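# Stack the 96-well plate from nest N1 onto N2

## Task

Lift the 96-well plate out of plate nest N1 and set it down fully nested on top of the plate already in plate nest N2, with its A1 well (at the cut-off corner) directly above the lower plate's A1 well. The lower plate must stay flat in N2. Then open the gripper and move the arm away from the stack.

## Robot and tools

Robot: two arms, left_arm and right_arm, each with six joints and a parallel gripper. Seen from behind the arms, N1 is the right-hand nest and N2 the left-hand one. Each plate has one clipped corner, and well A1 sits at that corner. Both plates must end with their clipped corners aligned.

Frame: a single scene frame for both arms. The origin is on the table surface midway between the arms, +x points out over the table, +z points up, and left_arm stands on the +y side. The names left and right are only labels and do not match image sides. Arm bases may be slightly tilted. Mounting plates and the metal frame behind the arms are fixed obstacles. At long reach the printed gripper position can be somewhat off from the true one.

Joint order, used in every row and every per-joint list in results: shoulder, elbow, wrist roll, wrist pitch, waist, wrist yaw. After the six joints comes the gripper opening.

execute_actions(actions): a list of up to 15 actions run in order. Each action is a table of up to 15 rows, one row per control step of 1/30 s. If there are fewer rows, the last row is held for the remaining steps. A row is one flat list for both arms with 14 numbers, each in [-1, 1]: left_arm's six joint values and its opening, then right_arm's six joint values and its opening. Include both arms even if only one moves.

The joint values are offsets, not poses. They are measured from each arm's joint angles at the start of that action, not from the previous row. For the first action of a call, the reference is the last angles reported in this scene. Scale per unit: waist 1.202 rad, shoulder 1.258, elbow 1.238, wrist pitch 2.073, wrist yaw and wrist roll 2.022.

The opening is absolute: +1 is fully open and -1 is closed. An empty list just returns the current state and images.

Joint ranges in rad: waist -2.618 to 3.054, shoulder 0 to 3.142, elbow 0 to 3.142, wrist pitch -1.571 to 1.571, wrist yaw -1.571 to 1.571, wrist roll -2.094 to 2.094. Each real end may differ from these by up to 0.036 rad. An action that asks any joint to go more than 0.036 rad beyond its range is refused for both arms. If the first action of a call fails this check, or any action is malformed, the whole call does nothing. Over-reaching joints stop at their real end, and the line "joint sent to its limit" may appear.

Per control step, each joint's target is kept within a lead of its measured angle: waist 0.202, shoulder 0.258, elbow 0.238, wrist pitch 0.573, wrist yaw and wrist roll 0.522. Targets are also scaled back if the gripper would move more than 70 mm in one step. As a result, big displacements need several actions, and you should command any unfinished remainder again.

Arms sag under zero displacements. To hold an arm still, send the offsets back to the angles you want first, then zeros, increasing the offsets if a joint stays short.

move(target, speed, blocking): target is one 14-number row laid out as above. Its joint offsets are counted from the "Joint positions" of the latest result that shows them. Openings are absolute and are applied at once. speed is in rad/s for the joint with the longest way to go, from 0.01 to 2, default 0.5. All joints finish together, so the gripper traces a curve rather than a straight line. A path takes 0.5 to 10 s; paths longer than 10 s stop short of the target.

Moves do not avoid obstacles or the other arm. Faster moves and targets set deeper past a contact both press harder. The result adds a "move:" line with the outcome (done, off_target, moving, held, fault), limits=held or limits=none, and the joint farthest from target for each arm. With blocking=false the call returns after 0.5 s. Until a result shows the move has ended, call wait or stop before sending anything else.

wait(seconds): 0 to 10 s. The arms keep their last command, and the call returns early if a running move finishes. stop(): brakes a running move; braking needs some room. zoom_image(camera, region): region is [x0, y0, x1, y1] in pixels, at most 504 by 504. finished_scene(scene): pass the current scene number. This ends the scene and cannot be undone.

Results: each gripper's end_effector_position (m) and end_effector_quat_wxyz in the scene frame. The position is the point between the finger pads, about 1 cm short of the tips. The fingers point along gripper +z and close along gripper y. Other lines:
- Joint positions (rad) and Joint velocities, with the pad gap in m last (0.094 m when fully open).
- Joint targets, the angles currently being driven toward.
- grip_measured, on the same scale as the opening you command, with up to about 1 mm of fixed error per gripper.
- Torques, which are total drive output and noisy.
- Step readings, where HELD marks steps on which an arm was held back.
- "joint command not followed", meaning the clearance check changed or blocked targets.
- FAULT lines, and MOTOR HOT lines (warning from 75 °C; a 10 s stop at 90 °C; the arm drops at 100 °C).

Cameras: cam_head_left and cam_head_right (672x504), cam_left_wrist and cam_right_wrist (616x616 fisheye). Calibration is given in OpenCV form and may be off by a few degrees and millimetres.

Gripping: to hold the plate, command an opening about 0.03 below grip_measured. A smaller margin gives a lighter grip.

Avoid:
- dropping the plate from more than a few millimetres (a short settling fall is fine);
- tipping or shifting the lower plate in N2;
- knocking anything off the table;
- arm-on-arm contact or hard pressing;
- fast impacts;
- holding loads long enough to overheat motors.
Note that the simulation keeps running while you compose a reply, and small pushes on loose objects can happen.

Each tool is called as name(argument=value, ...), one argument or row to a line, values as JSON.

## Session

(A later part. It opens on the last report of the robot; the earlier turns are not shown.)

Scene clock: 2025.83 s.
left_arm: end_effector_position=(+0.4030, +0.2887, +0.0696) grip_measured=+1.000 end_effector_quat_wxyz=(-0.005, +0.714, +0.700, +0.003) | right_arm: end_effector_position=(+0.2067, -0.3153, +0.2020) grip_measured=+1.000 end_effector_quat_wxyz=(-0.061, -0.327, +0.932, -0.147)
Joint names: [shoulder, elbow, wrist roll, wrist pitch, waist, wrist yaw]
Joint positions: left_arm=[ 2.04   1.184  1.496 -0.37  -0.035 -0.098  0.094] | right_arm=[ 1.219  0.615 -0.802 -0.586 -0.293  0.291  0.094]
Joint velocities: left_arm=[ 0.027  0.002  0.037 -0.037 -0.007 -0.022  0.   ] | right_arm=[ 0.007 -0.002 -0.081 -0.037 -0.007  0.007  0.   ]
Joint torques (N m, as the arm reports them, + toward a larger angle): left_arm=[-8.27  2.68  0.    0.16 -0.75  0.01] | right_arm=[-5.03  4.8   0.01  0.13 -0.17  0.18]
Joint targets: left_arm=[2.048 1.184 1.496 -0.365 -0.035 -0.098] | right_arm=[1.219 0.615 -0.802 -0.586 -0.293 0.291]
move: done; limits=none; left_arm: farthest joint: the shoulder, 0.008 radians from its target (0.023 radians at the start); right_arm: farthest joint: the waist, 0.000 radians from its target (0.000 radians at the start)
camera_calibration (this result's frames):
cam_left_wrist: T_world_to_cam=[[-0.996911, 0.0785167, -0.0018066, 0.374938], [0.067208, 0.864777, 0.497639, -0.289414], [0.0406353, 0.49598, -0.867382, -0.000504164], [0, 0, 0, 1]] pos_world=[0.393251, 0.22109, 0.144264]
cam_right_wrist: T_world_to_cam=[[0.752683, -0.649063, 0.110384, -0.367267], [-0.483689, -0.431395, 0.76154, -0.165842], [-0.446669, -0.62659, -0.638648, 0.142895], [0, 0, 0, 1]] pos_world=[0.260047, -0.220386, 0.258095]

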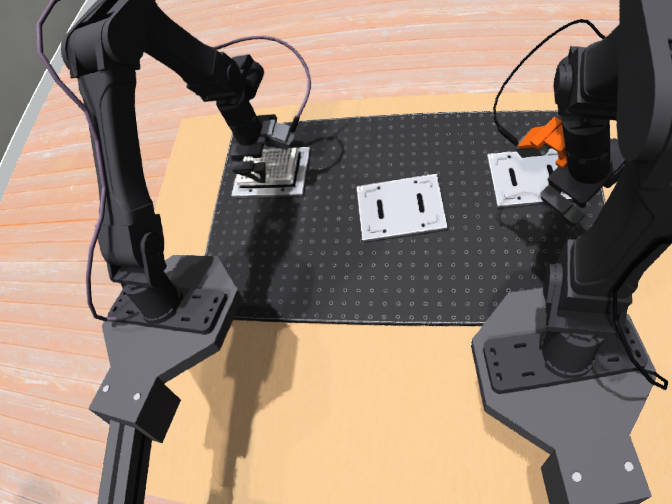

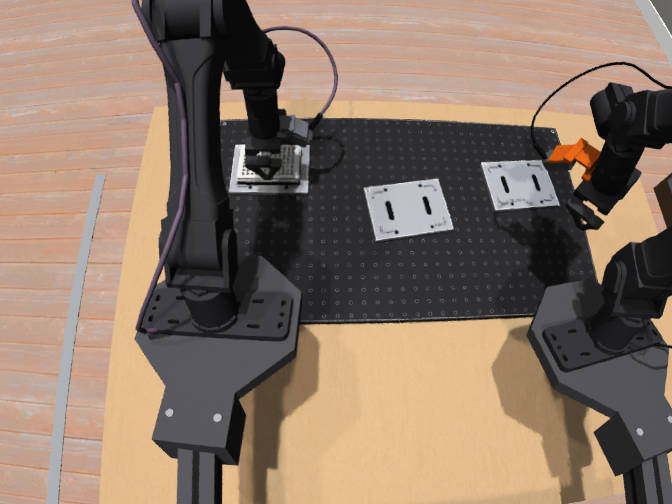

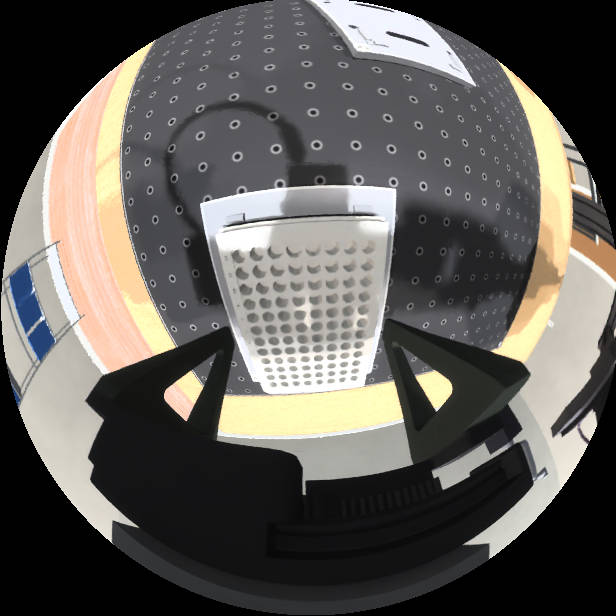

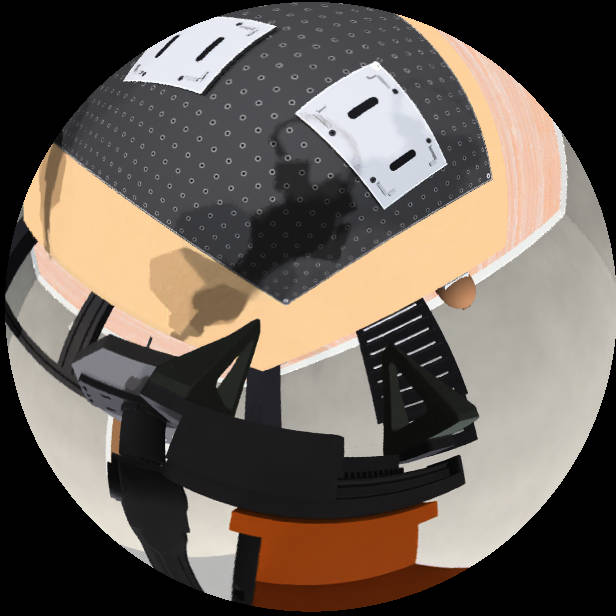

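execute_actions(
  actions=[
    [[0.004,0,0,0.001,0,0,0.95,0,0,0,0,0,0,1],[0.004,0,0,0.001,0,0,0.90,0,0,0,0,0,0,1],[0.004,0,0,0.001,0,0,0.86,0,0,0,0,0,0,1],[0.004,0,0,0.001,0,0,0.83,0,0,0,0,0,0,1],[0.004,0,0,0.001,0,0,0.81,0,0,0,0,0,0,1],[0.004,0,0,0.001,0,0,0.80,0,0,0,0,0,0,1],[0.004,0,0,0.001,0,0,0.79,0,0,0,0,0,0,1],[0.004,0,0,0.001,0,0,0.78,0,0,0,0,0,0,1]],
  ],
)

move(
  target=[0.0115,0,0,0.0055,0,0,0.78,0,0,0,0,0,0,1],
  speed=0.012,
)

Scene clock: 2034.47 s.
left_arm: end_effector_position=(+0.4032, +0.2887, +0.0696) grip_measured=+0.783 end_effector_quat_wxyz=(-0.005, +0.714, +0.700, +0.004) | right_arm: end_effector_position=(+0.2067, -0.3153, +0.2020) grip_measured=+1.000 end_effector_quat_wxyz=(-0.061, -0.327, +0.932, -0.147)
Joint names: [shoulder, elbow, wrist roll, wrist pitch, waist, wrist yaw]
Joint positions: left_arm=[ 2.04   1.184  1.496 -0.369 -0.035 -0.098  0.084] | right_arm=[ 1.219  0.615 -0.802 -0.586 -0.293  0.291  0.094]
Joint velocities: left_arm=[ 0.002 -0.002 -0.051 -0.022 -0.002 -0.022 -0.001] | right_arm=[-0.012 -0.002 -0.022 -0.051 -0.007 -0.007  0.   ]
Joint torques (N m, as the arm reports them, + toward a larger angle): left_arm=[-8.45  2.68  0.    0.15 -0.75  0.  ] | right_arm=[-5.02  4.81  0.01  0.13 -0.19  0.18]
Joint targets: left_arm=[2.045 1.184 1.496 -0.368 -0.035 -0.098] | right_arm=[1.219 0.615 -0.802 -0.586 -0.293 0.291]
Step readings (joint positions):
0: left_arm=[2.040 1.184 1.496 -0.369 -0.035 -0.098] | right_arm=[1.219 0.615 -0.802 -0.586 -0.293 0.291]
1: left_arm=[2.040 1.184 1.496 -0.369 -0.035 -0.098] | right_arm=[1.219 0.615 -0.802 -0.586 -0.293 0.291]
2: left_arm=[2.040 1.184 1.496 -0.369 -0.035 -0.098] | right_arm=[1.219 0.615 -0.802 -0.586 -0.293 0.291]
4: left_arm=[2.040 1.184 1.496 -0.369 -0.035 -0.098] | right_arm=[1.219 0.615 -0.802 -0.586 -0.293 0.291]
8: left_arm=[2.040 1.184 1.496 -0.369 -0.035 -0.098] | right_arm=[1.219 0.615 -0.802 -0.586 -0.293 0.291]
15: Joint positions above
camera_calibration (this result's frames):
cam_left_wrist: T_world_to_cam=[[-0.996915, 0.0784508, -0.0025666, 0.3752], [0.0667744, 0.864817, 0.497627, -0.289247], [0.0412589, 0.49592, -0.867387, -0.000737419], [0, 0, 0, 1]] pos_world=[0.393387, 0.221076, 0.14426]
cam_right_wrist: T_world_to_cam=[[0.752683, -0.649063, 0.110384, -0.367267], [-0.483689, -0.431395, 0.76154, -0.165842], [-0.446669, -0.62659, -0.638648, 0.142895], [0, 0, 0, 1]] pos_world=[0.260047, -0.220386, 0.258095]

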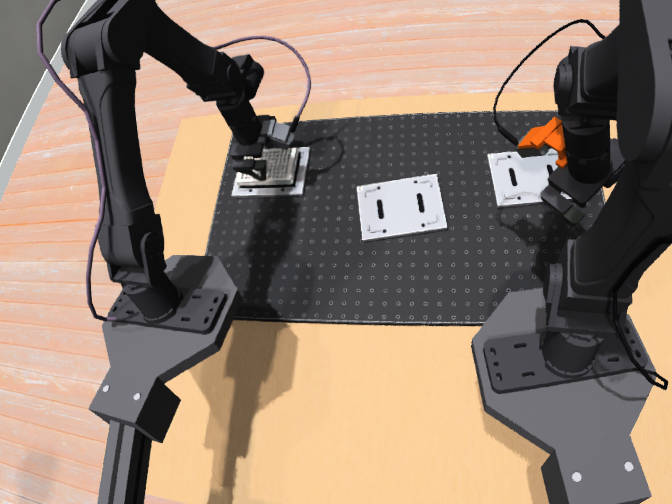

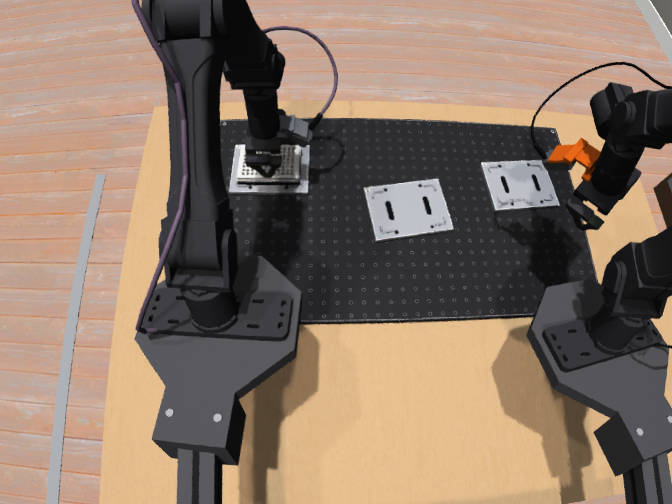

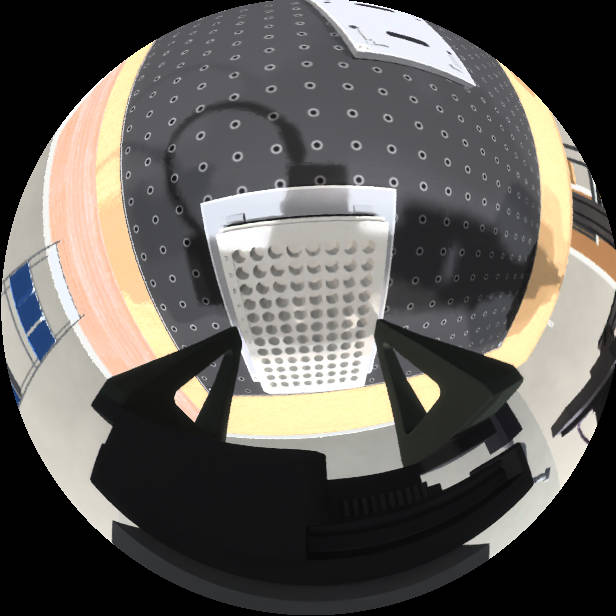

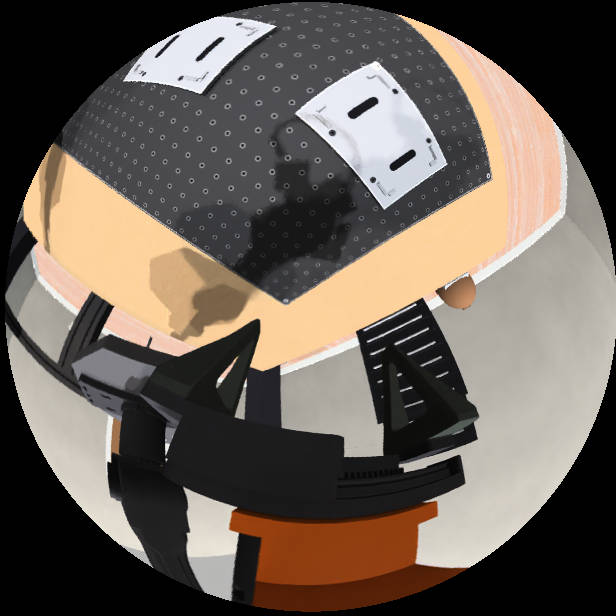

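Scene clock: 2035.90 s.
left_arm: end_effector_position=(+0.4048, +0.2886, +0.0696) grip_measured=+0.783 end_effector_quat_wxyz=(-0.002, +0.714, +0.700, +0.006) | right_arm: end_effector_position=(+0.2067, -0.3153, +0.2020) grip_measured=+1.000 end_effector_quat_wxyz=(-0.061, -0.327, +0.932, -0.147)
Joint names: [shoulder, elbow, wrist roll, wrist pitch, waist, wrist yaw]
Joint positions: left_arm=[ 2.04   1.184  1.496 -0.363 -0.035 -0.098  0.084] | right_arm=[ 1.219  0.615 -0.802 -0.586 -0.293  0.291  0.094]
Joint velocities: left_arm=[-0.007 -0.017  0.051 -0.037  0.002  0.022 -0.002] | right_arm=[-0.007  0.002  0.007  0.007 -0.027 -0.007  0.   ]
Joint torques (N m, as the arm reports them, + toward a larger angle): left_arm=[-7.81  2.69  0.    0.2  -0.75  0.  ] | right_arm=[-5.03  4.81  0.01  0.13 -0.18  0.17]
Joint targets: left_arm=[2.055 1.184 1.496 -0.358 -0.035 -0.098] | right_arm=[1.219 0.615 -0.802 -0.586 -0.293 0.291]
move: done; limits=none; left_arm: farthest joint: the shoulder, 0.014 radians from its target (0.014 radians at the start); right_arm: farthest joint: the waist, 0.000 radians from its target (0.000 radians at the start)
camera_calibration (this result's frames):
cam_left_wrist: T_world_to_cam=[[-0.996921, 0.0778885, -0.0090264, 0.377421], [0.0630894, 0.865158, 0.497515, -0.28782], [0.04656, 0.495414, -0.867408, -0.00272679], [0, 0, 0, 1]] pos_world=[0.394544, 0.220964, 0.144236]
cam_right_wrist: T_world_to_cam=[[0.752683, -0.649063, 0.110384, -0.367267], [-0.483689, -0.431395, 0.76154, -0.165842], [-0.446669, -0.62659, -0.638648, 0.142895], [0, 0, 0, 1]] pos_world=[0.260047, -0.220386, 0.258095]

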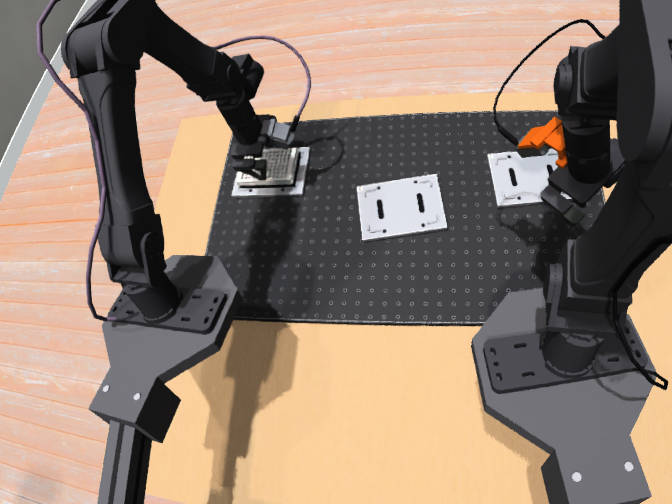

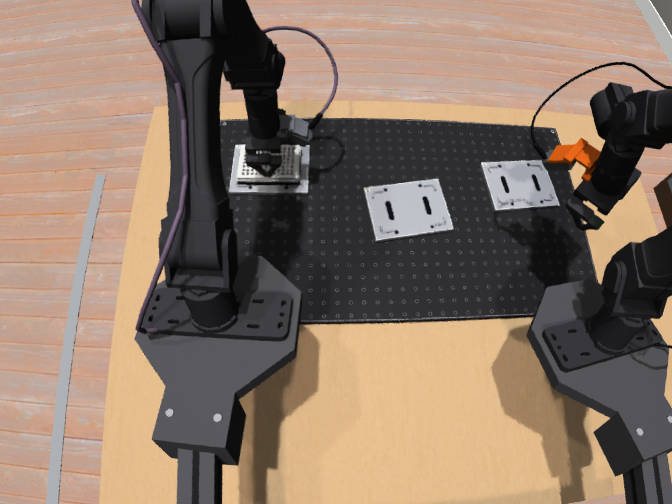

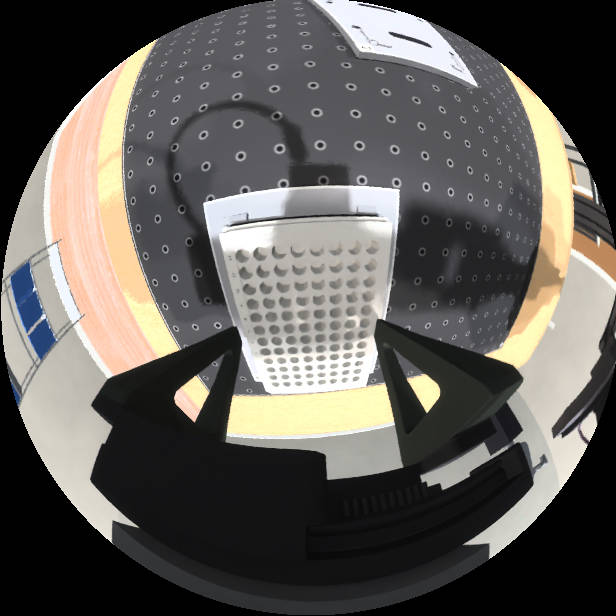

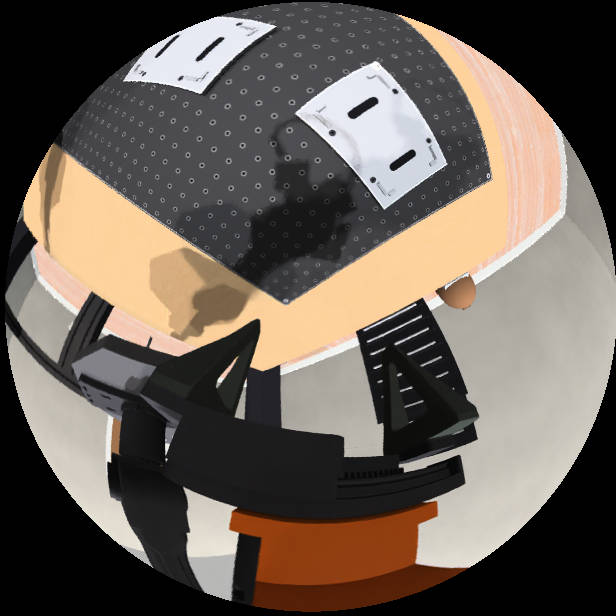

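zoom_image(
  camera="cam_left_wrist",
  region=[190, 170, 420, 400],
)

Region (190, 170, 420, 400) of cam_left_wrist's 616x616 image, scaled by 2.191, with more detail than that image has.

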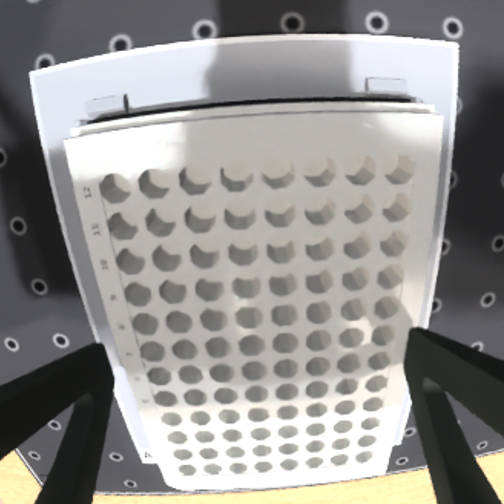

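execute_actions(
  actions=[
    [[0.004,0,0,-0.004,0,0,0.78,0,0,0,0,0,0,1],[0.004,0,0,-0.006,0,0,0.78,0,0,0,0,0,0,1],[0.004,0,0,-0.008,0,0,0.78,0,0,0,0,0,0,1],[0.004,0,0,-0.009,0,0,0.78,0,0,0,0,0,0,1],[0.004,0,0,-0.010,0,0,0.78,0,0,0,0,0,0,1]],
  ],
)

Scene clock: 2044.33 s.
left_arm: end_effector_position=(+0.4031, +0.2887, +0.0696) grip_measured=+0.783 end_effector_quat_wxyz=(-0.005, +0.714, +0.700, +0.003) | right_arm: end_effector_position=(+0.2067, -0.3153, +0.2020) grip_measured=+1.000 end_effector_quat_wxyz=(-0.061, -0.327, +0.932, -0.147)
Joint names: [shoulder, elbow, wrist roll, wrist pitch, waist, wrist yaw]
Joint positions: left_arm=[ 2.04   1.184  1.496 -0.37  -0.035 -0.098  0.084] | right_arm=[ 1.219  0.615 -0.802 -0.586 -0.293  0.291  0.094]
Joint velocities: left_arm=[-0.012 -0.012  0.066  0.022 -0.022 -0.037 -0.001] | right_arm=[-0.007 -0.007  0.022  0.022 -0.002  0.022  0.   ]
Joint torques (N m, as the arm reports them, + toward a larger angle): left_arm=[-8.44  2.68  0.   -0.01 -0.74  0.01] | right_arm=[-5.02  4.78  0.02  0.13 -0.17  0.17]
Joint targets: left_arm=[2.045 1.184 1.496 -0.383 -0.035 -0.098] | right_arm=[1.219 0.615 -0.802 -0.586 -0.293 0.291]
Step readings (joint positions):
0: left_arm=[2.040 1.184 1.496 -0.362 -0.035 -0.098] | right_arm=[1.219 0.615 -0.802 -0.586 -0.293 0.291]
1: left_arm=[2.040 1.184 1.496 -0.362 -0.035 -0.098] | right_arm=[1.219 0.615 -0.802 -0.586 -0.293 0.291]
2: left_arm=[2.040 1.184 1.496 -0.362 -0.035 -0.098] | right_arm=[1.219 0.615 -0.802 -0.586 -0.293 0.291]
4: left_arm=[2.040 1.184 1.496 -0.363 -0.035 -0.098] | right_arm=[1.219 0.615 -0.802 -0.586 -0.293 0.291]
8: left_arm=[2.040 1.184 1.496 -0.367 -0.035 -0.098] | right_arm=[1.219 0.615 -0.802 -0.586 -0.293 0.291]
15: Joint positions above
camera_calibration (this result's frames):
cam_left_wrist: T_world_to_cam=[[-0.996913, 0.0784838, -0.0021866, 0.375069], [0.0669912, 0.864797, 0.497633, -0.28933], [0.0409471, 0.49595, -0.867385, -0.000620771], [0, 0, 0, 1]] pos_world=[0.393319, 0.221083, 0.144262]
cam_right_wrist: T_world_to_cam=[[0.752683, -0.649063, 0.110384, -0.367267], [-0.483689, -0.431395, 0.76154, -0.165842], [-0.446669, -0.62659, -0.638648, 0.142895], [0, 0, 0, 1]] pos_world=[0.260047, -0.220386, 0.258095]

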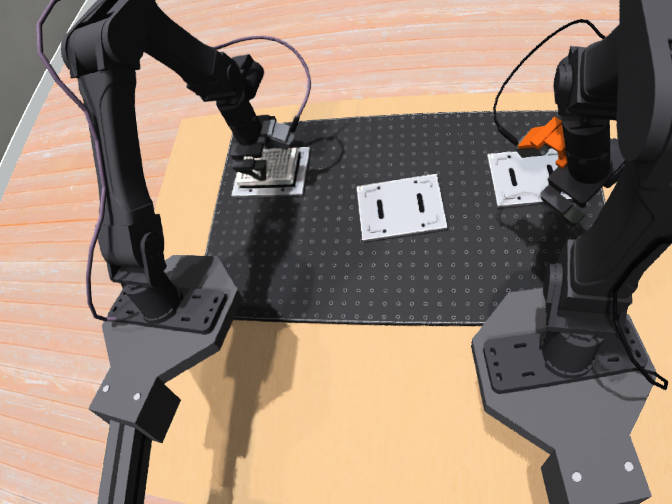

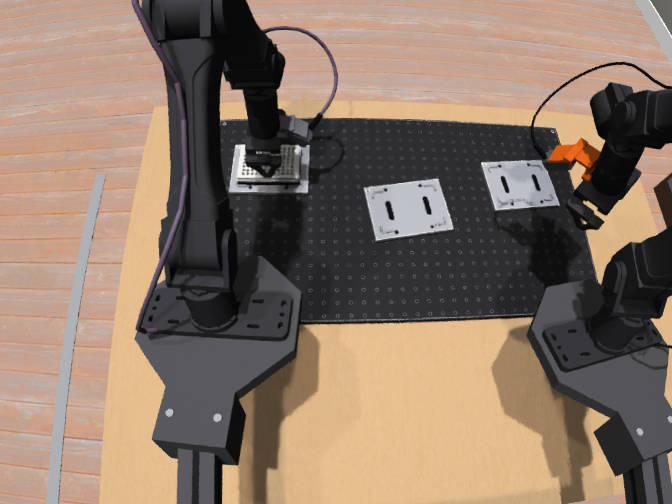

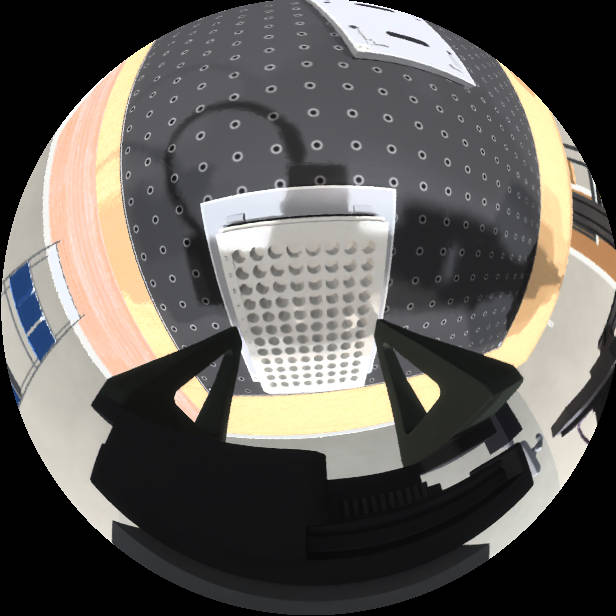

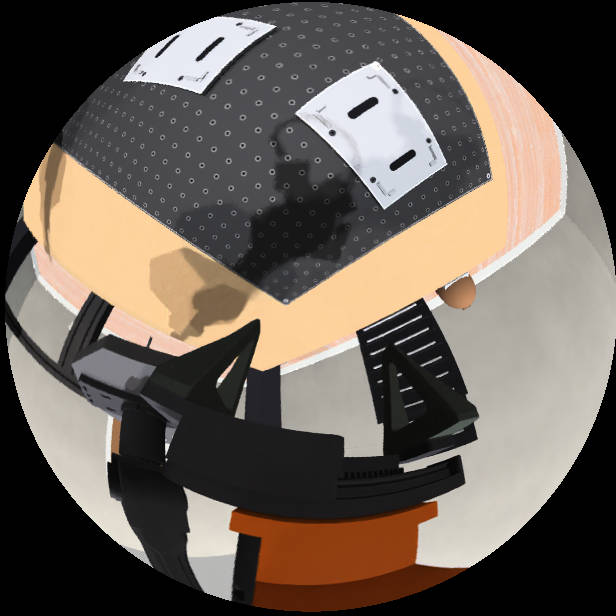

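execute_actions(
  actions=[
    [[0.008,0,0,-0.004,0,0,0.78,0,0,0,0,0,0,1],[0.010,0,0,-0.004,0,0,0.78,0,0,0,0,0,0,1],[0.012,0,0,-0.004,0,0,0.78,0,0,0,0,0,0,1],[0.014,0,0,-0.004,0,0,0.78,0,0,0,0,0,0,1],[0.015,0,0,-0.004,0,0,0.78,0,0,0,0,0,0,1],[0.015,0,0,-0.004,0,0,0.78,0,0,0,0,0,0,1],[0.009,0,0,-0.004,0,0,0.78,0,0,0,0,0,0,1]],
  ],
)

Scene clock: 2051.47 s.
left_arm: end_effector_position=(+0.4008, +0.2888, +0.0669) grip_measured=+0.783 end_effector_quat_wxyz=(-0.008, +0.714, +0.700, +0.001) | right_arm: end_effector_position=(+0.2067, -0.3153, +0.2020) grip_measured=+1.000 end_effector_quat_wxyz=(-0.061, -0.327, +0.932, -0.147)
Joint names: [shoulder, elbow, wrist roll, wrist pitch, waist, wrist yaw]
Joint positions: left_arm=[ 2.048  1.184  1.496 -0.37  -0.035 -0.098  0.084] | right_arm=[ 1.219  0.615 -0.802 -0.586 -0.293  0.291  0.094]
Joint velocities: left_arm=[-0.002  0.002  0.037 -0.037  0.002  0.007  0.   ] | right_arm=[-0.007 -0.017 -0.081 -0.022 -0.017 -0.037  0.   ]
Joint torques (N m, as the arm reports them, + toward a larger angle): left_arm=[-8.56  2.67  0.    0.01 -0.78  0.  ] | right_arm=[-5.    4.81  0.02  0.14 -0.14  0.18]
Joint targets: left_arm=[2.051 1.184 1.496 -0.378 -0.035 -0.098] | right_arm=[1.219 0.615 -0.802 -0.586 -0.293 0.291]
Step readings (joint positions):
0: left_arm=[2.040 1.184 1.496 -0.370 -0.035 -0.098] | right_arm=[1.219 0.615 -0.802 -0.586 -0.293 0.291]
1: left_arm=[2.040 1.184 1.496 -0.370 -0.035 -0.098] | right_arm=[1.219 0.615 -0.802 -0.586 -0.293 0.291]
2: left_arm=[2.040 1.184 1.496 -0.370 -0.035 -0.098] | right_arm=[1.219 0.615 -0.802 -0.586 -0.293 0.291]
4: left_arm=[2.041 1.184 1.496 -0.370 -0.035 -0.098] | right_arm=[1.219 0.615 -0.802 -0.586 -0.293 0.291]
8: left_arm=[2.048 1.184 1.496 -0.370 -0.035 -0.098] | right_arm=[1.219 0.615 -0.802 -0.586 -0.293 0.291]
15: Joint positions above
camera_calibration (this result's frames):
cam_left_wrist: T_world_to_cam=[[-0.996839, 0.0792073, 0.00616702, 0.37196], [0.0717464, 0.864163, 0.498071, -0.28965], [0.0341216, 0.496939, -0.867114, -0.000433809], [0, 0, 0, 1]] pos_world=[0.391581, 0.221058, 0.141596]
cam_right_wrist: T_world_to_cam=[[0.752683, -0.649063, 0.110384, -0.367267], [-0.483689, -0.431395, 0.76154, -0.165842], [-0.446669, -0.62659, -0.638648, 0.142895], [0, 0, 0, 1]] pos_world=[0.260047, -0.220386, 0.258095]

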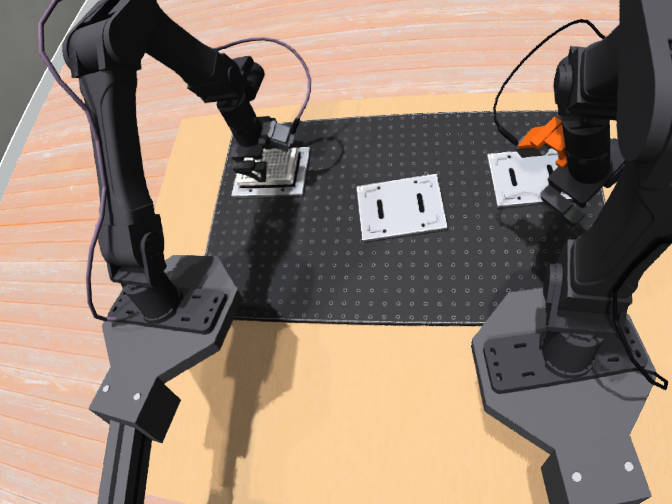

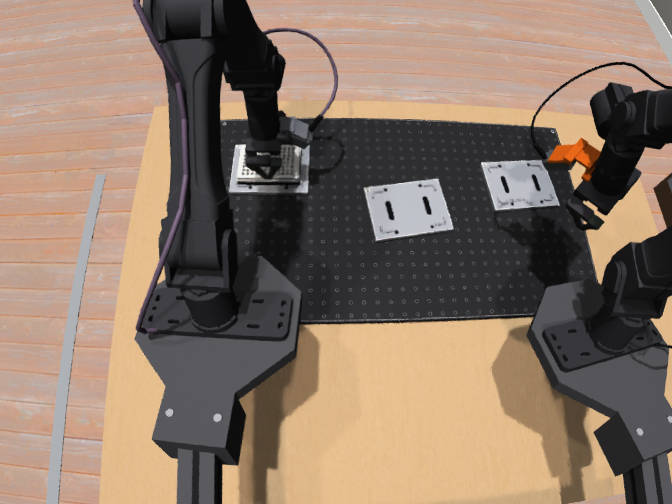

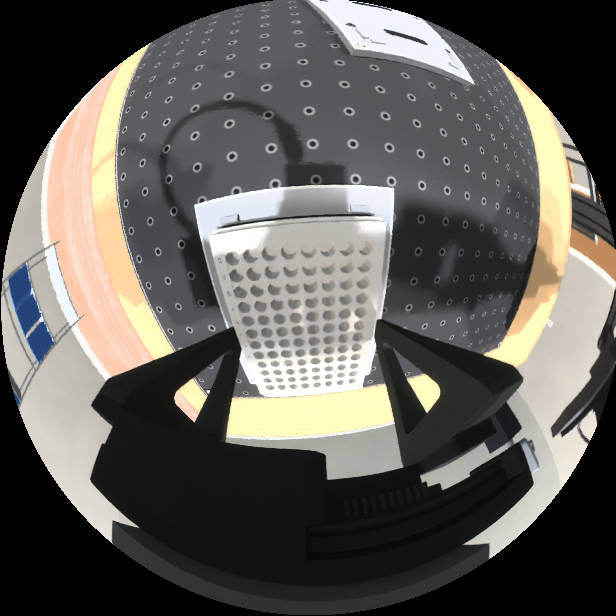

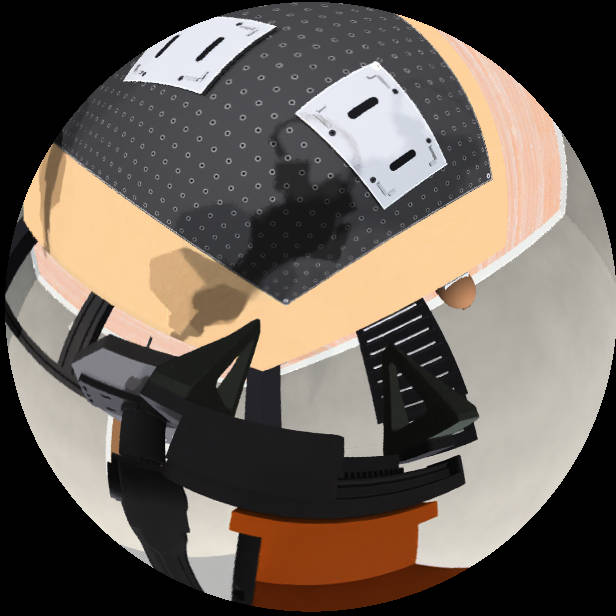

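execute_actions(
  actions=[
    [[0.003,0,0,0.002,0,0,0.78,0,0,0,0,0,0,1],[0.003,0,0,0.003,0,0,0.78,0,0,0,0,0,0,1],[0.003,0,0,0.004,0,0,0.78,0,0,0,0,0,0,1],[0.003,0,0,0.005,0,0,0.78,0,0,0,0,0,0,1],[0.003,0,0,0.0058,0,0,0.78,0,0,0,0,0,0,1]],
    [[0.008,0,0,0.002,0,0,0.78,0,0,0,0,0,0,1],[0.010,0,0,0.002,0,0,0.78,0,0,0,0,0,0,1],[0.012,0,0,0.002,0,0,0.78,0,0,0,0,0,0,1],[0.014,0,0,0.002,0,0,0.78,0,0,0,0,0,0,1],[0.015,0,0,0.002,0,0,0.78,0,0,0,0,0,0,1],[0.015,0,0,0.002,0,0,0.78,0,0,0,0,0,0,1],[0.006,0,0,0.002,0,0,0.78,0,0,0,0,0,0,1]],
  ],
)

Scene clock: 2056.07 s.
left_arm: end_effector_position=(+0.4011, +0.2886, +0.0647) grip_measured=+0.783 end_effector_quat_wxyz=(-0.008, +0.714, +0.700, +0.001) | right_arm: end_effector_position=(+0.2067, -0.3153, +0.2020) grip_measured=+1.000 end_effector_quat_wxyz=(-0.061, -0.327, +0.932, -0.147)
Joint names: [shoulder, elbow, wrist roll, wrist pitch, waist, wrist yaw]
Joint positions: left_arm=[ 2.055  1.184  1.496 -0.361 -0.035 -0.098  0.084] | right_arm=[ 1.219  0.615 -0.802 -0.586 -0.293  0.291  0.094]
Joint velocities: left_arm=[-0.007  0.007  0.037 -0.037  0.007 -0.066  0.   ] | right_arm=[-0.012 -0.012 -0.037 -0.11  -0.002 -0.022  0.   ]
Joint torques (N m, as the arm reports them, + toward a larger angle): left_arm=[-8.73  2.65  0.    0.11 -0.76  0.  ] | right_arm=[-5.    4.79  0.01  0.13 -0.17  0.18]
Joint targets: left_arm=[2.056 1.184 1.496 -0.362 -0.035 -0.098] | right_arm=[1.219 0.615 -0.802 -0.586 -0.293 0.291]
Step readings (joint positions; steps 1 to 15: 1st action; 16 to 30: 2nd action):
0: left_arm=[2.048 1.184 1.496 -0.370 -0.035 -0.098] | right_arm=[1.219 0.615 -0.802 -0.586 -0.293 0.291]
1: left_arm=[2.048 1.184 1.496 -0.370 -0.035 -0.098] | right_arm=[1.219 0.615 -0.802 -0.586 -0.293 0.291]
2: left_arm=[2.048 1.184 1.496 -0.369 -0.035 -0.098] | right_arm=[1.219 0.615 -0.802 -0.586 -0.293 0.291]
4: left_arm=[2.048 1.184 1.496 -0.368 -0.035 -0.098] | right_arm=[1.219 0.615 -0.802 -0.586 -0.293 0.291]
8: left_arm=[2.048 1.184 1.496 -0.366 -0.035 -0.098] | right_arm=[1.219 0.615 -0.802 -0.586 -0.293 0.291]
15: left_arm=[2.048 1.184 1.496 -0.366 -0.035 -0.098] | right_arm=[1.219 0.615 -0.802 -0.586 -0.293 0.291]
16: left_arm=[2.048 1.184 1.496 -0.366 -0.035 -0.098] | right_arm=[1.219 0.615 -0.802 -0.586 -0.293 0.291]
17: left_arm=[2.048 1.184 1.496 -0.366 -0.035 -0.098] | right_arm=[1.219 0.615 -0.802 -0.586 -0.293 0.291]
19: left_arm=[2.049 1.184 1.496 -0.366 -0.035 -0.098] | right_arm=[1.219 0.615 -0.802 -0.586 -0.293 0.291]
23: left_arm=[2.055 1.184 1.496 -0.361 -0.035 -0.098] | right_arm=[1.219 0.615 -0.802 -0.586 -0.293 0.291]
30: Joint positions above
camera_calibration (this result's frames):
cam_left_wrist: T_world_to_cam=[[-0.996862, 0.0790439, 0.00426704, 0.372425], [0.0706618, 0.864264, 0.49805, -0.287992], [0.03568, 0.496789, -0.867138, -0.00280331], [0, 0, 0, 1]] pos_world=[0.391707, 0.220856, 0.139415]
cam_right_wrist: T_world_to_cam=[[0.752683, -0.649063, 0.110384, -0.367267], [-0.483689, -0.431395, 0.76154, -0.165842], [-0.446669, -0.62659, -0.638648, 0.142895], [0, 0, 0, 1]] pos_world=[0.260047, -0.220386, 0.258095]

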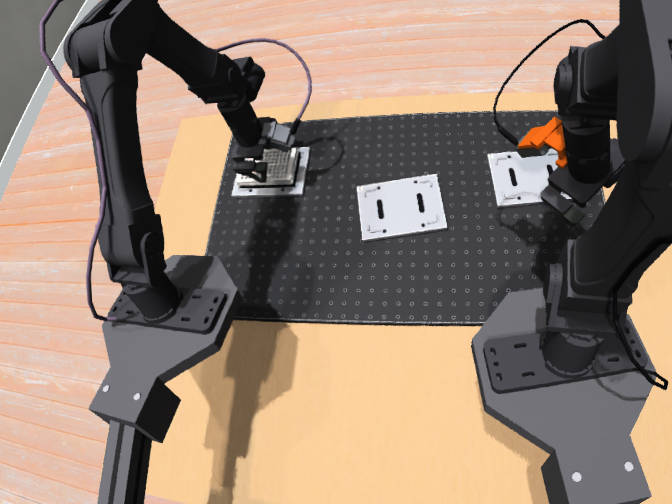

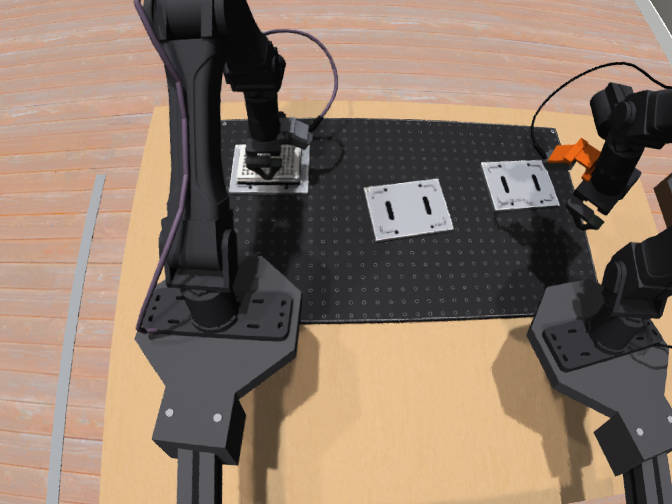

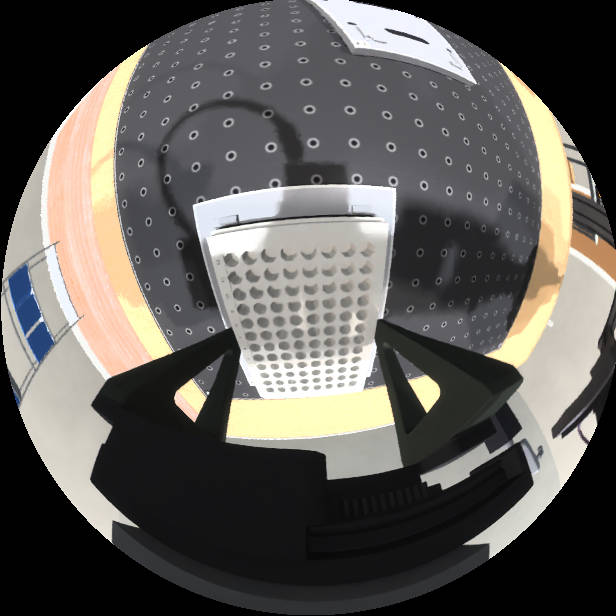

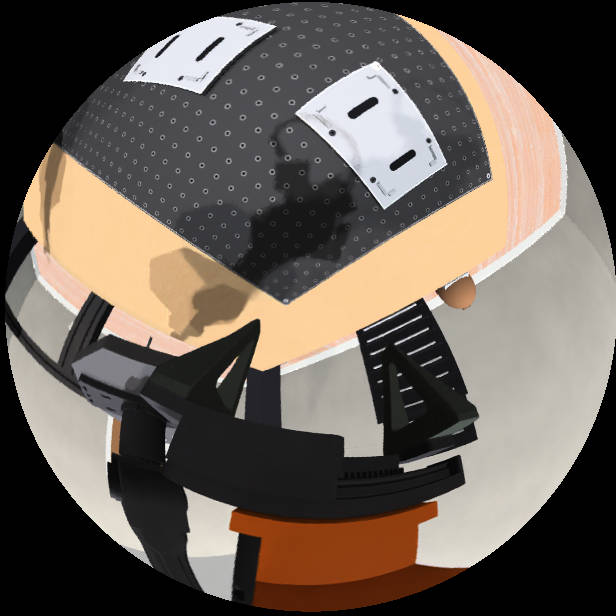

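execute_actions(
  actions=[
    [[0.002,0,0,0.002,0,0,0.78,0,0,0,0,0,0,1],[0.002,0,0,0.003,0,0,0.78,0,0,0,0,0,0,1],[0.002,0,0,0.004,0,0,0.78,0,0,0,0,0,0,1],[0.002,0,0,0.005,0,0,0.78,0,0,0,0,0,0,1],[0.002,0,0,0.0058,0,0,0.78,0,0,0,0,0,0,1]],
    [[0.008,0,0,0.002,0,0,0.78,0,0,0,0,0,0,1],[0.010,0,0,0.002,0,0,0.78,0,0,0,0,0,0,1],[0.012,0,0,0.002,0,0,0.78,0,0,0,0,0,0,1],[0.014,0,0,0.002,0,0,0.78,0,0,0,0,0,0,1],[0.015,0,0,0.002,0,0,0.78,0,0,0,0,0,0,1],[0.015,0,0,0.002,0,0,0.78,0,0,0,0,0,0,1],[0.004,0,0,0.002,0,0,0.78,0,0,0,0,0,0,1]],
  ],
)

Scene clock: 2062.70 s.
left_arm: end_effector_position=(+0.4015, +0.2884, +0.0628) grip_measured=+0.783 end_effector_quat_wxyz=(-0.007, +0.714, +0.700, +0.002) | right_arm: end_effector_position=(+0.2067, -0.3153, +0.2020) grip_measured=+1.000 end_effector_quat_wxyz=(-0.061, -0.327, +0.932, -0.147)
Joint names: [shoulder, elbow, wrist roll, wrist pitch, waist, wrist yaw]
Joint positions: left_arm=[ 2.06   1.184  1.496 -0.353 -0.035 -0.099  0.084] | right_arm=[ 1.219  0.615 -0.802 -0.586 -0.293  0.291  0.094]
Joint velocities: left_arm=[ 0.002  0.022 -0.066  0.007 -0.012  0.022 -0.   ] | right_arm=[-0.002 -0.002  0.022 -0.007  0.017 -0.037  0.   ]
Joint torques (N m, as the arm reports them, + toward a larger angle): left_arm=[-8.84  2.6   0.    0.13 -0.75  0.01] | right_arm=[-5.01  4.81  0.01  0.12 -0.16  0.19]
Joint targets: left_arm=[2.060 1.184 1.496 -0.354 -0.035 -0.098] | right_arm=[1.219 0.615 -0.802 -0.586 -0.293 0.291]
Step readings (joint positions; steps 1 to 15: 1st action; 16 to 30: 2nd action):
0: left_arm=[2.055 1.184 1.496 -0.361 -0.035 -0.098] | right_arm=[1.219 0.615 -0.802 -0.586 -0.293 0.291]
1: left_arm=[2.055 1.184 1.496 -0.361 -0.035 -0.098] | right_arm=[1.219 0.615 -0.802 -0.586 -0.293 0.291]
2: left_arm=[2.055 1.184 1.496 -0.361 -0.035 -0.098] | right_arm=[1.219 0.615 -0.802 -0.586 -0.293 0.291]
4: left_arm=[2.055 1.184 1.496 -0.360 -0.035 -0.098] | right_arm=[1.219 0.615 -0.802 -0.586 -0.293 0.291]
8: left_arm=[2.055 1.184 1.496 -0.358 -0.035 -0.098] | right_arm=[1.219 0.615 -0.802 -0.586 -0.293 0.291]
15: left_arm=[2.055 1.184 1.496 -0.358 -0.035 -0.098] | right_arm=[1.219 0.615 -0.802 -0.586 -0.293 0.291]
16: left_arm=[2.055 1.184 1.496 -0.358 -0.035 -0.098] | right_arm=[1.219 0.615 -0.802 -0.586 -0.293 0.291]
17: left_arm=[2.055 1.184 1.496 -0.358 -0.035 -0.098] | right_arm=[1.219 0.615 -0.802 -0.586 -0.293 0.291]
19: left_arm=[2.055 1.184 1.496 -0.358 -0.035 -0.098] | right_arm=[1.219 0.615 -0.802 -0.586 -0.293 0.291]
23: left_arm=[2.060 1.184 1.496 -0.355 -0.035 -0.099] | right_arm=[1.219 0.615 -0.802 -0.586 -0.293 0.291]
30: Joint positions above
camera_calibration (this result's frames):
cam_left_wrist: T_world_to_cam=[[-0.996885, 0.0788494, 0.00198071, 0.373022], [0.0693445, 0.864196, 0.498353, -0.286417], [0.0375831, 0.496938, -0.866972, -0.00523106], [0, 0, 0, 1]] pos_world=[0.391918, 0.220708, 0.137463]
cam_right_wrist: T_world_to_cam=[[0.752683, -0.649063, 0.110384, -0.367267], [-0.483689, -0.431395, 0.76154, -0.165842], [-0.446669, -0.62659, -0.638648, 0.142895], [0, 0, 0, 1]] pos_world=[0.260047, -0.220386, 0.258095]

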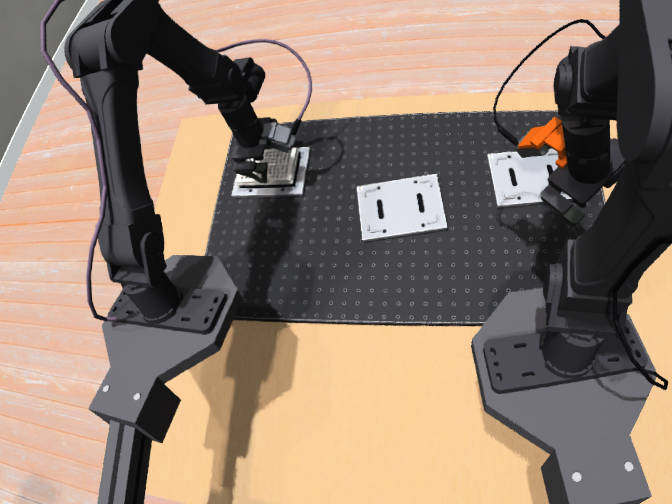

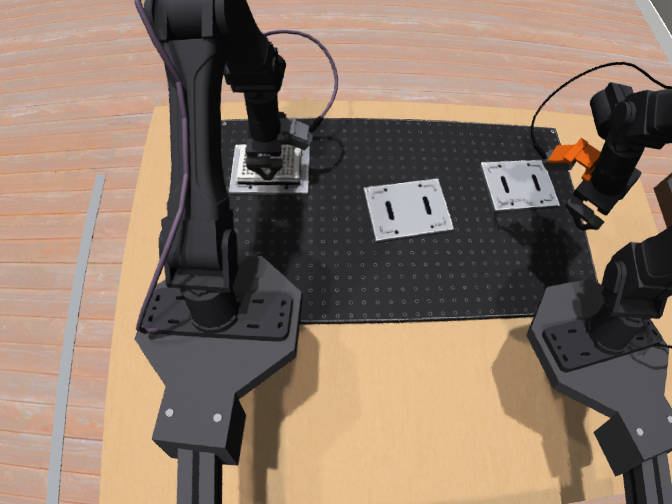

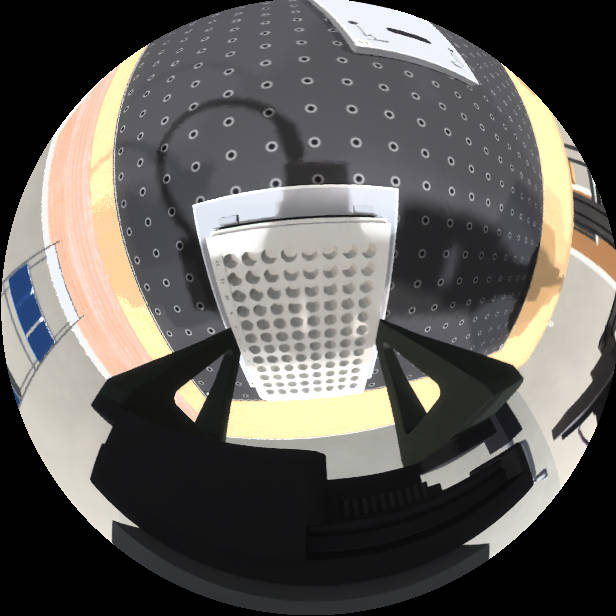

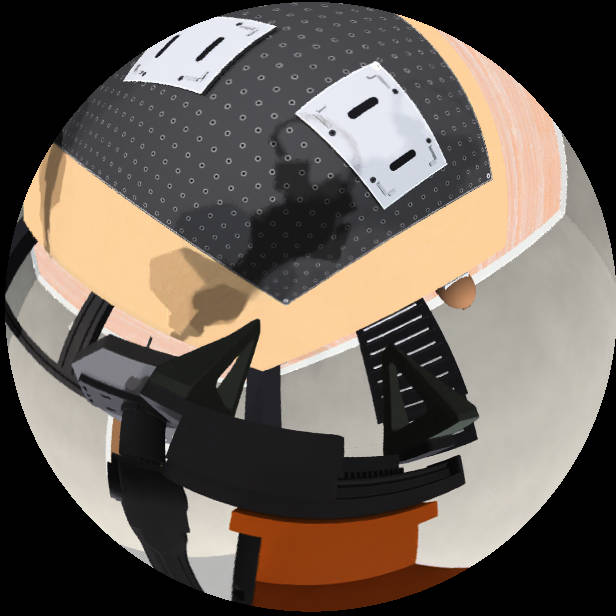

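execute_actions(
  actions=[
    [[0.008,0,0,0.002,0,0,0.78,0,0,0,0,0,0,1],[0.010,0,0,0.003,0,0,0.78,0,0,0,0,0,0,1],[0.012,0,0,0.004,0,0,0.78,0,0,0,0,0,0,1],[0.014,0,0,0.004,0,0,0.78,0,0,0,0,0,0,1],[0.015,0,0,0.004,0,0,0.78,0,0,0,0,0,0,1],[0.015,0,0,0.004,0,0,0.78,0,0,0,0,0,0,1],[0.015,0,0,0.004,0,0,0.78,0,0,0,0,0,0,1],[0.004,0,0,0.004,0,0,0.78,0,0,0,0,0,0,1]],
  ],
)

Scene clock: 2089.80 s.
left_arm: end_effector_position=(+0.4015, +0.2884, +0.0628) grip_measured=+0.783 end_effector_quat_wxyz=(-0.007, +0.714, +0.700, +0.002) | right_arm: end_effector_position=(+0.2067, -0.3153, +0.2020) grip_measured=+1.000 end_effector_quat_wxyz=(-0.061, -0.327, +0.932, -0.147)
Joint names: [shoulder, elbow, wrist roll, wrist pitch, waist, wrist yaw]
Joint positions: left_arm=[ 2.06   1.184  1.496 -0.353 -0.035 -0.099  0.084] | right_arm=[ 1.219  0.615 -0.802 -0.586 -0.293  0.291  0.094]
Joint velocities: left_arm=[-0.007  0.012  0.066  0.022 -0.007  0.022 -0.   ] | right_arm=[-0.007 -0.007 -0.095  0.007  0.002  0.022  0.   ]
Joint torques (N m, as the arm reports them, + toward a larger angle): left_arm=[-8.47  2.6   0.    0.2  -0.76  0.01] | right_arm=[-5.02  4.81  0.01  0.13 -0.14  0.18]
Joint targets: left_arm=[2.065 1.184 1.496 -0.345 -0.035 -0.099] | right_arm=[1.219 0.615 -0.802 -0.586 -0.293 0.291]
Step readings (joint positions):
0: left_arm=[2.060 1.184 1.496 -0.353 -0.035 -0.099] | right_arm=[1.219 0.615 -0.802 -0.586 -0.293 0.291]
1: left_arm=[2.060 1.184 1.496 -0.353 -0.035 -0.099] | right_arm=[1.219 0.615 -0.802 -0.586 -0.293 0.291]
2: left_arm=[2.060 1.184 1.496 -0.353 -0.035 -0.099] | right_arm=[1.219 0.615 -0.802 -0.586 -0.293 0.291]
4: left_arm=[2.060 1.184 1.496 -0.353 -0.035 -0.099] | right_arm=[1.219 0.615 -0.802 -0.586 -0.293 0.291]
8: left_arm=[2.060 1.184 1.496 -0.353 -0.035 -0.099] | right_arm=[1.219 0.615 -0.802 -0.586 -0.293 0.291]
15: Joint positions above
camera_calibration (this result's frames):
cam_left_wrist: T_world_to_cam=[[-0.996888, 0.0788166, 0.00160071, 0.373151], [0.0691275, 0.864217, 0.498348, -0.286334], [0.0378948, 0.496908, -0.866975, -0.00534702], [0, 0, 0, 1]] pos_world=[0.391986, 0.220701, 0.137461]
cam_right_wrist: T_world_to_cam=[[0.752683, -0.649063, 0.110384, -0.367267], [-0.483689, -0.431395, 0.76154, -0.165842], [-0.446669, -0.62659, -0.638648, 0.142895], [0, 0, 0, 1]] pos_world=[0.260047, -0.220386, 0.258095]

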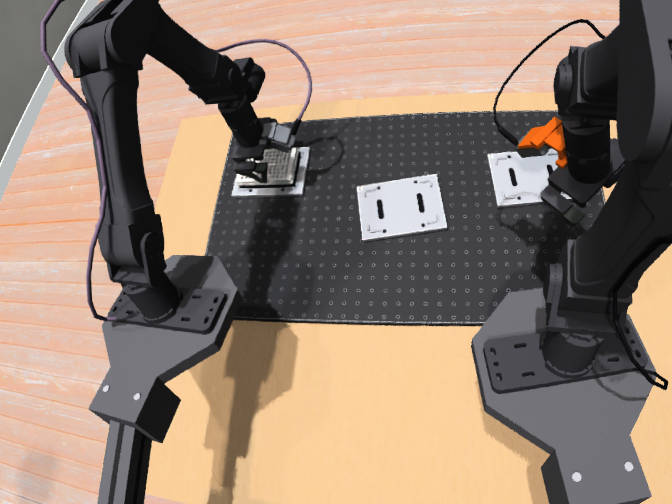

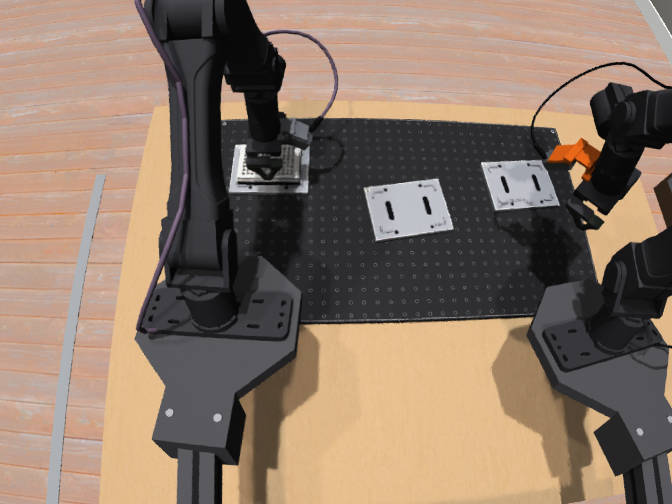

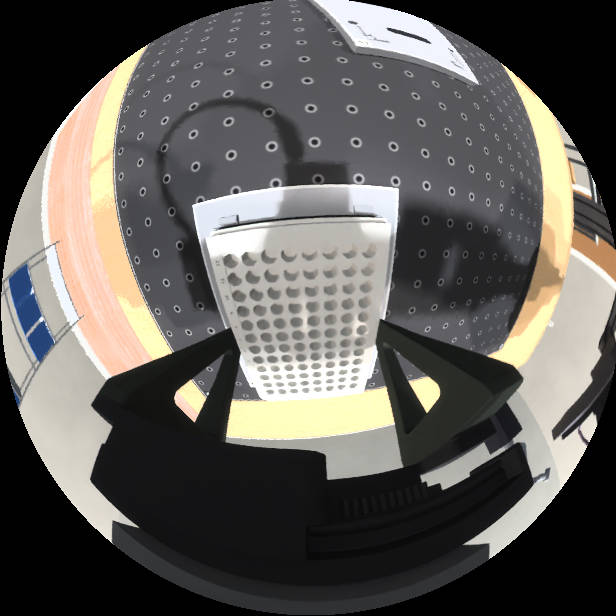

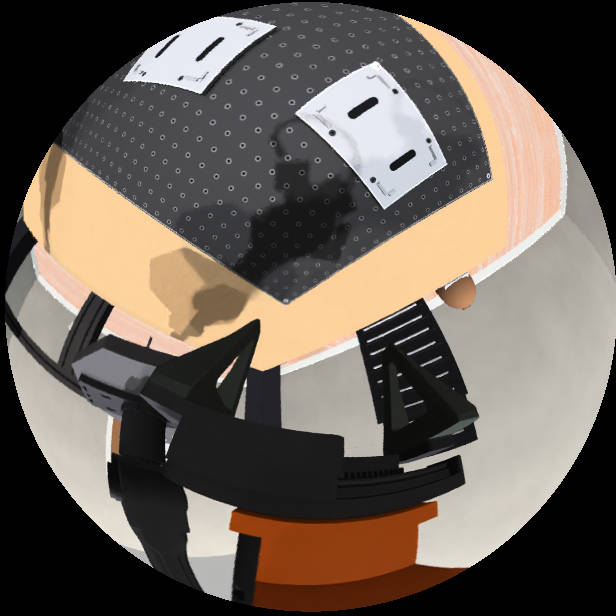

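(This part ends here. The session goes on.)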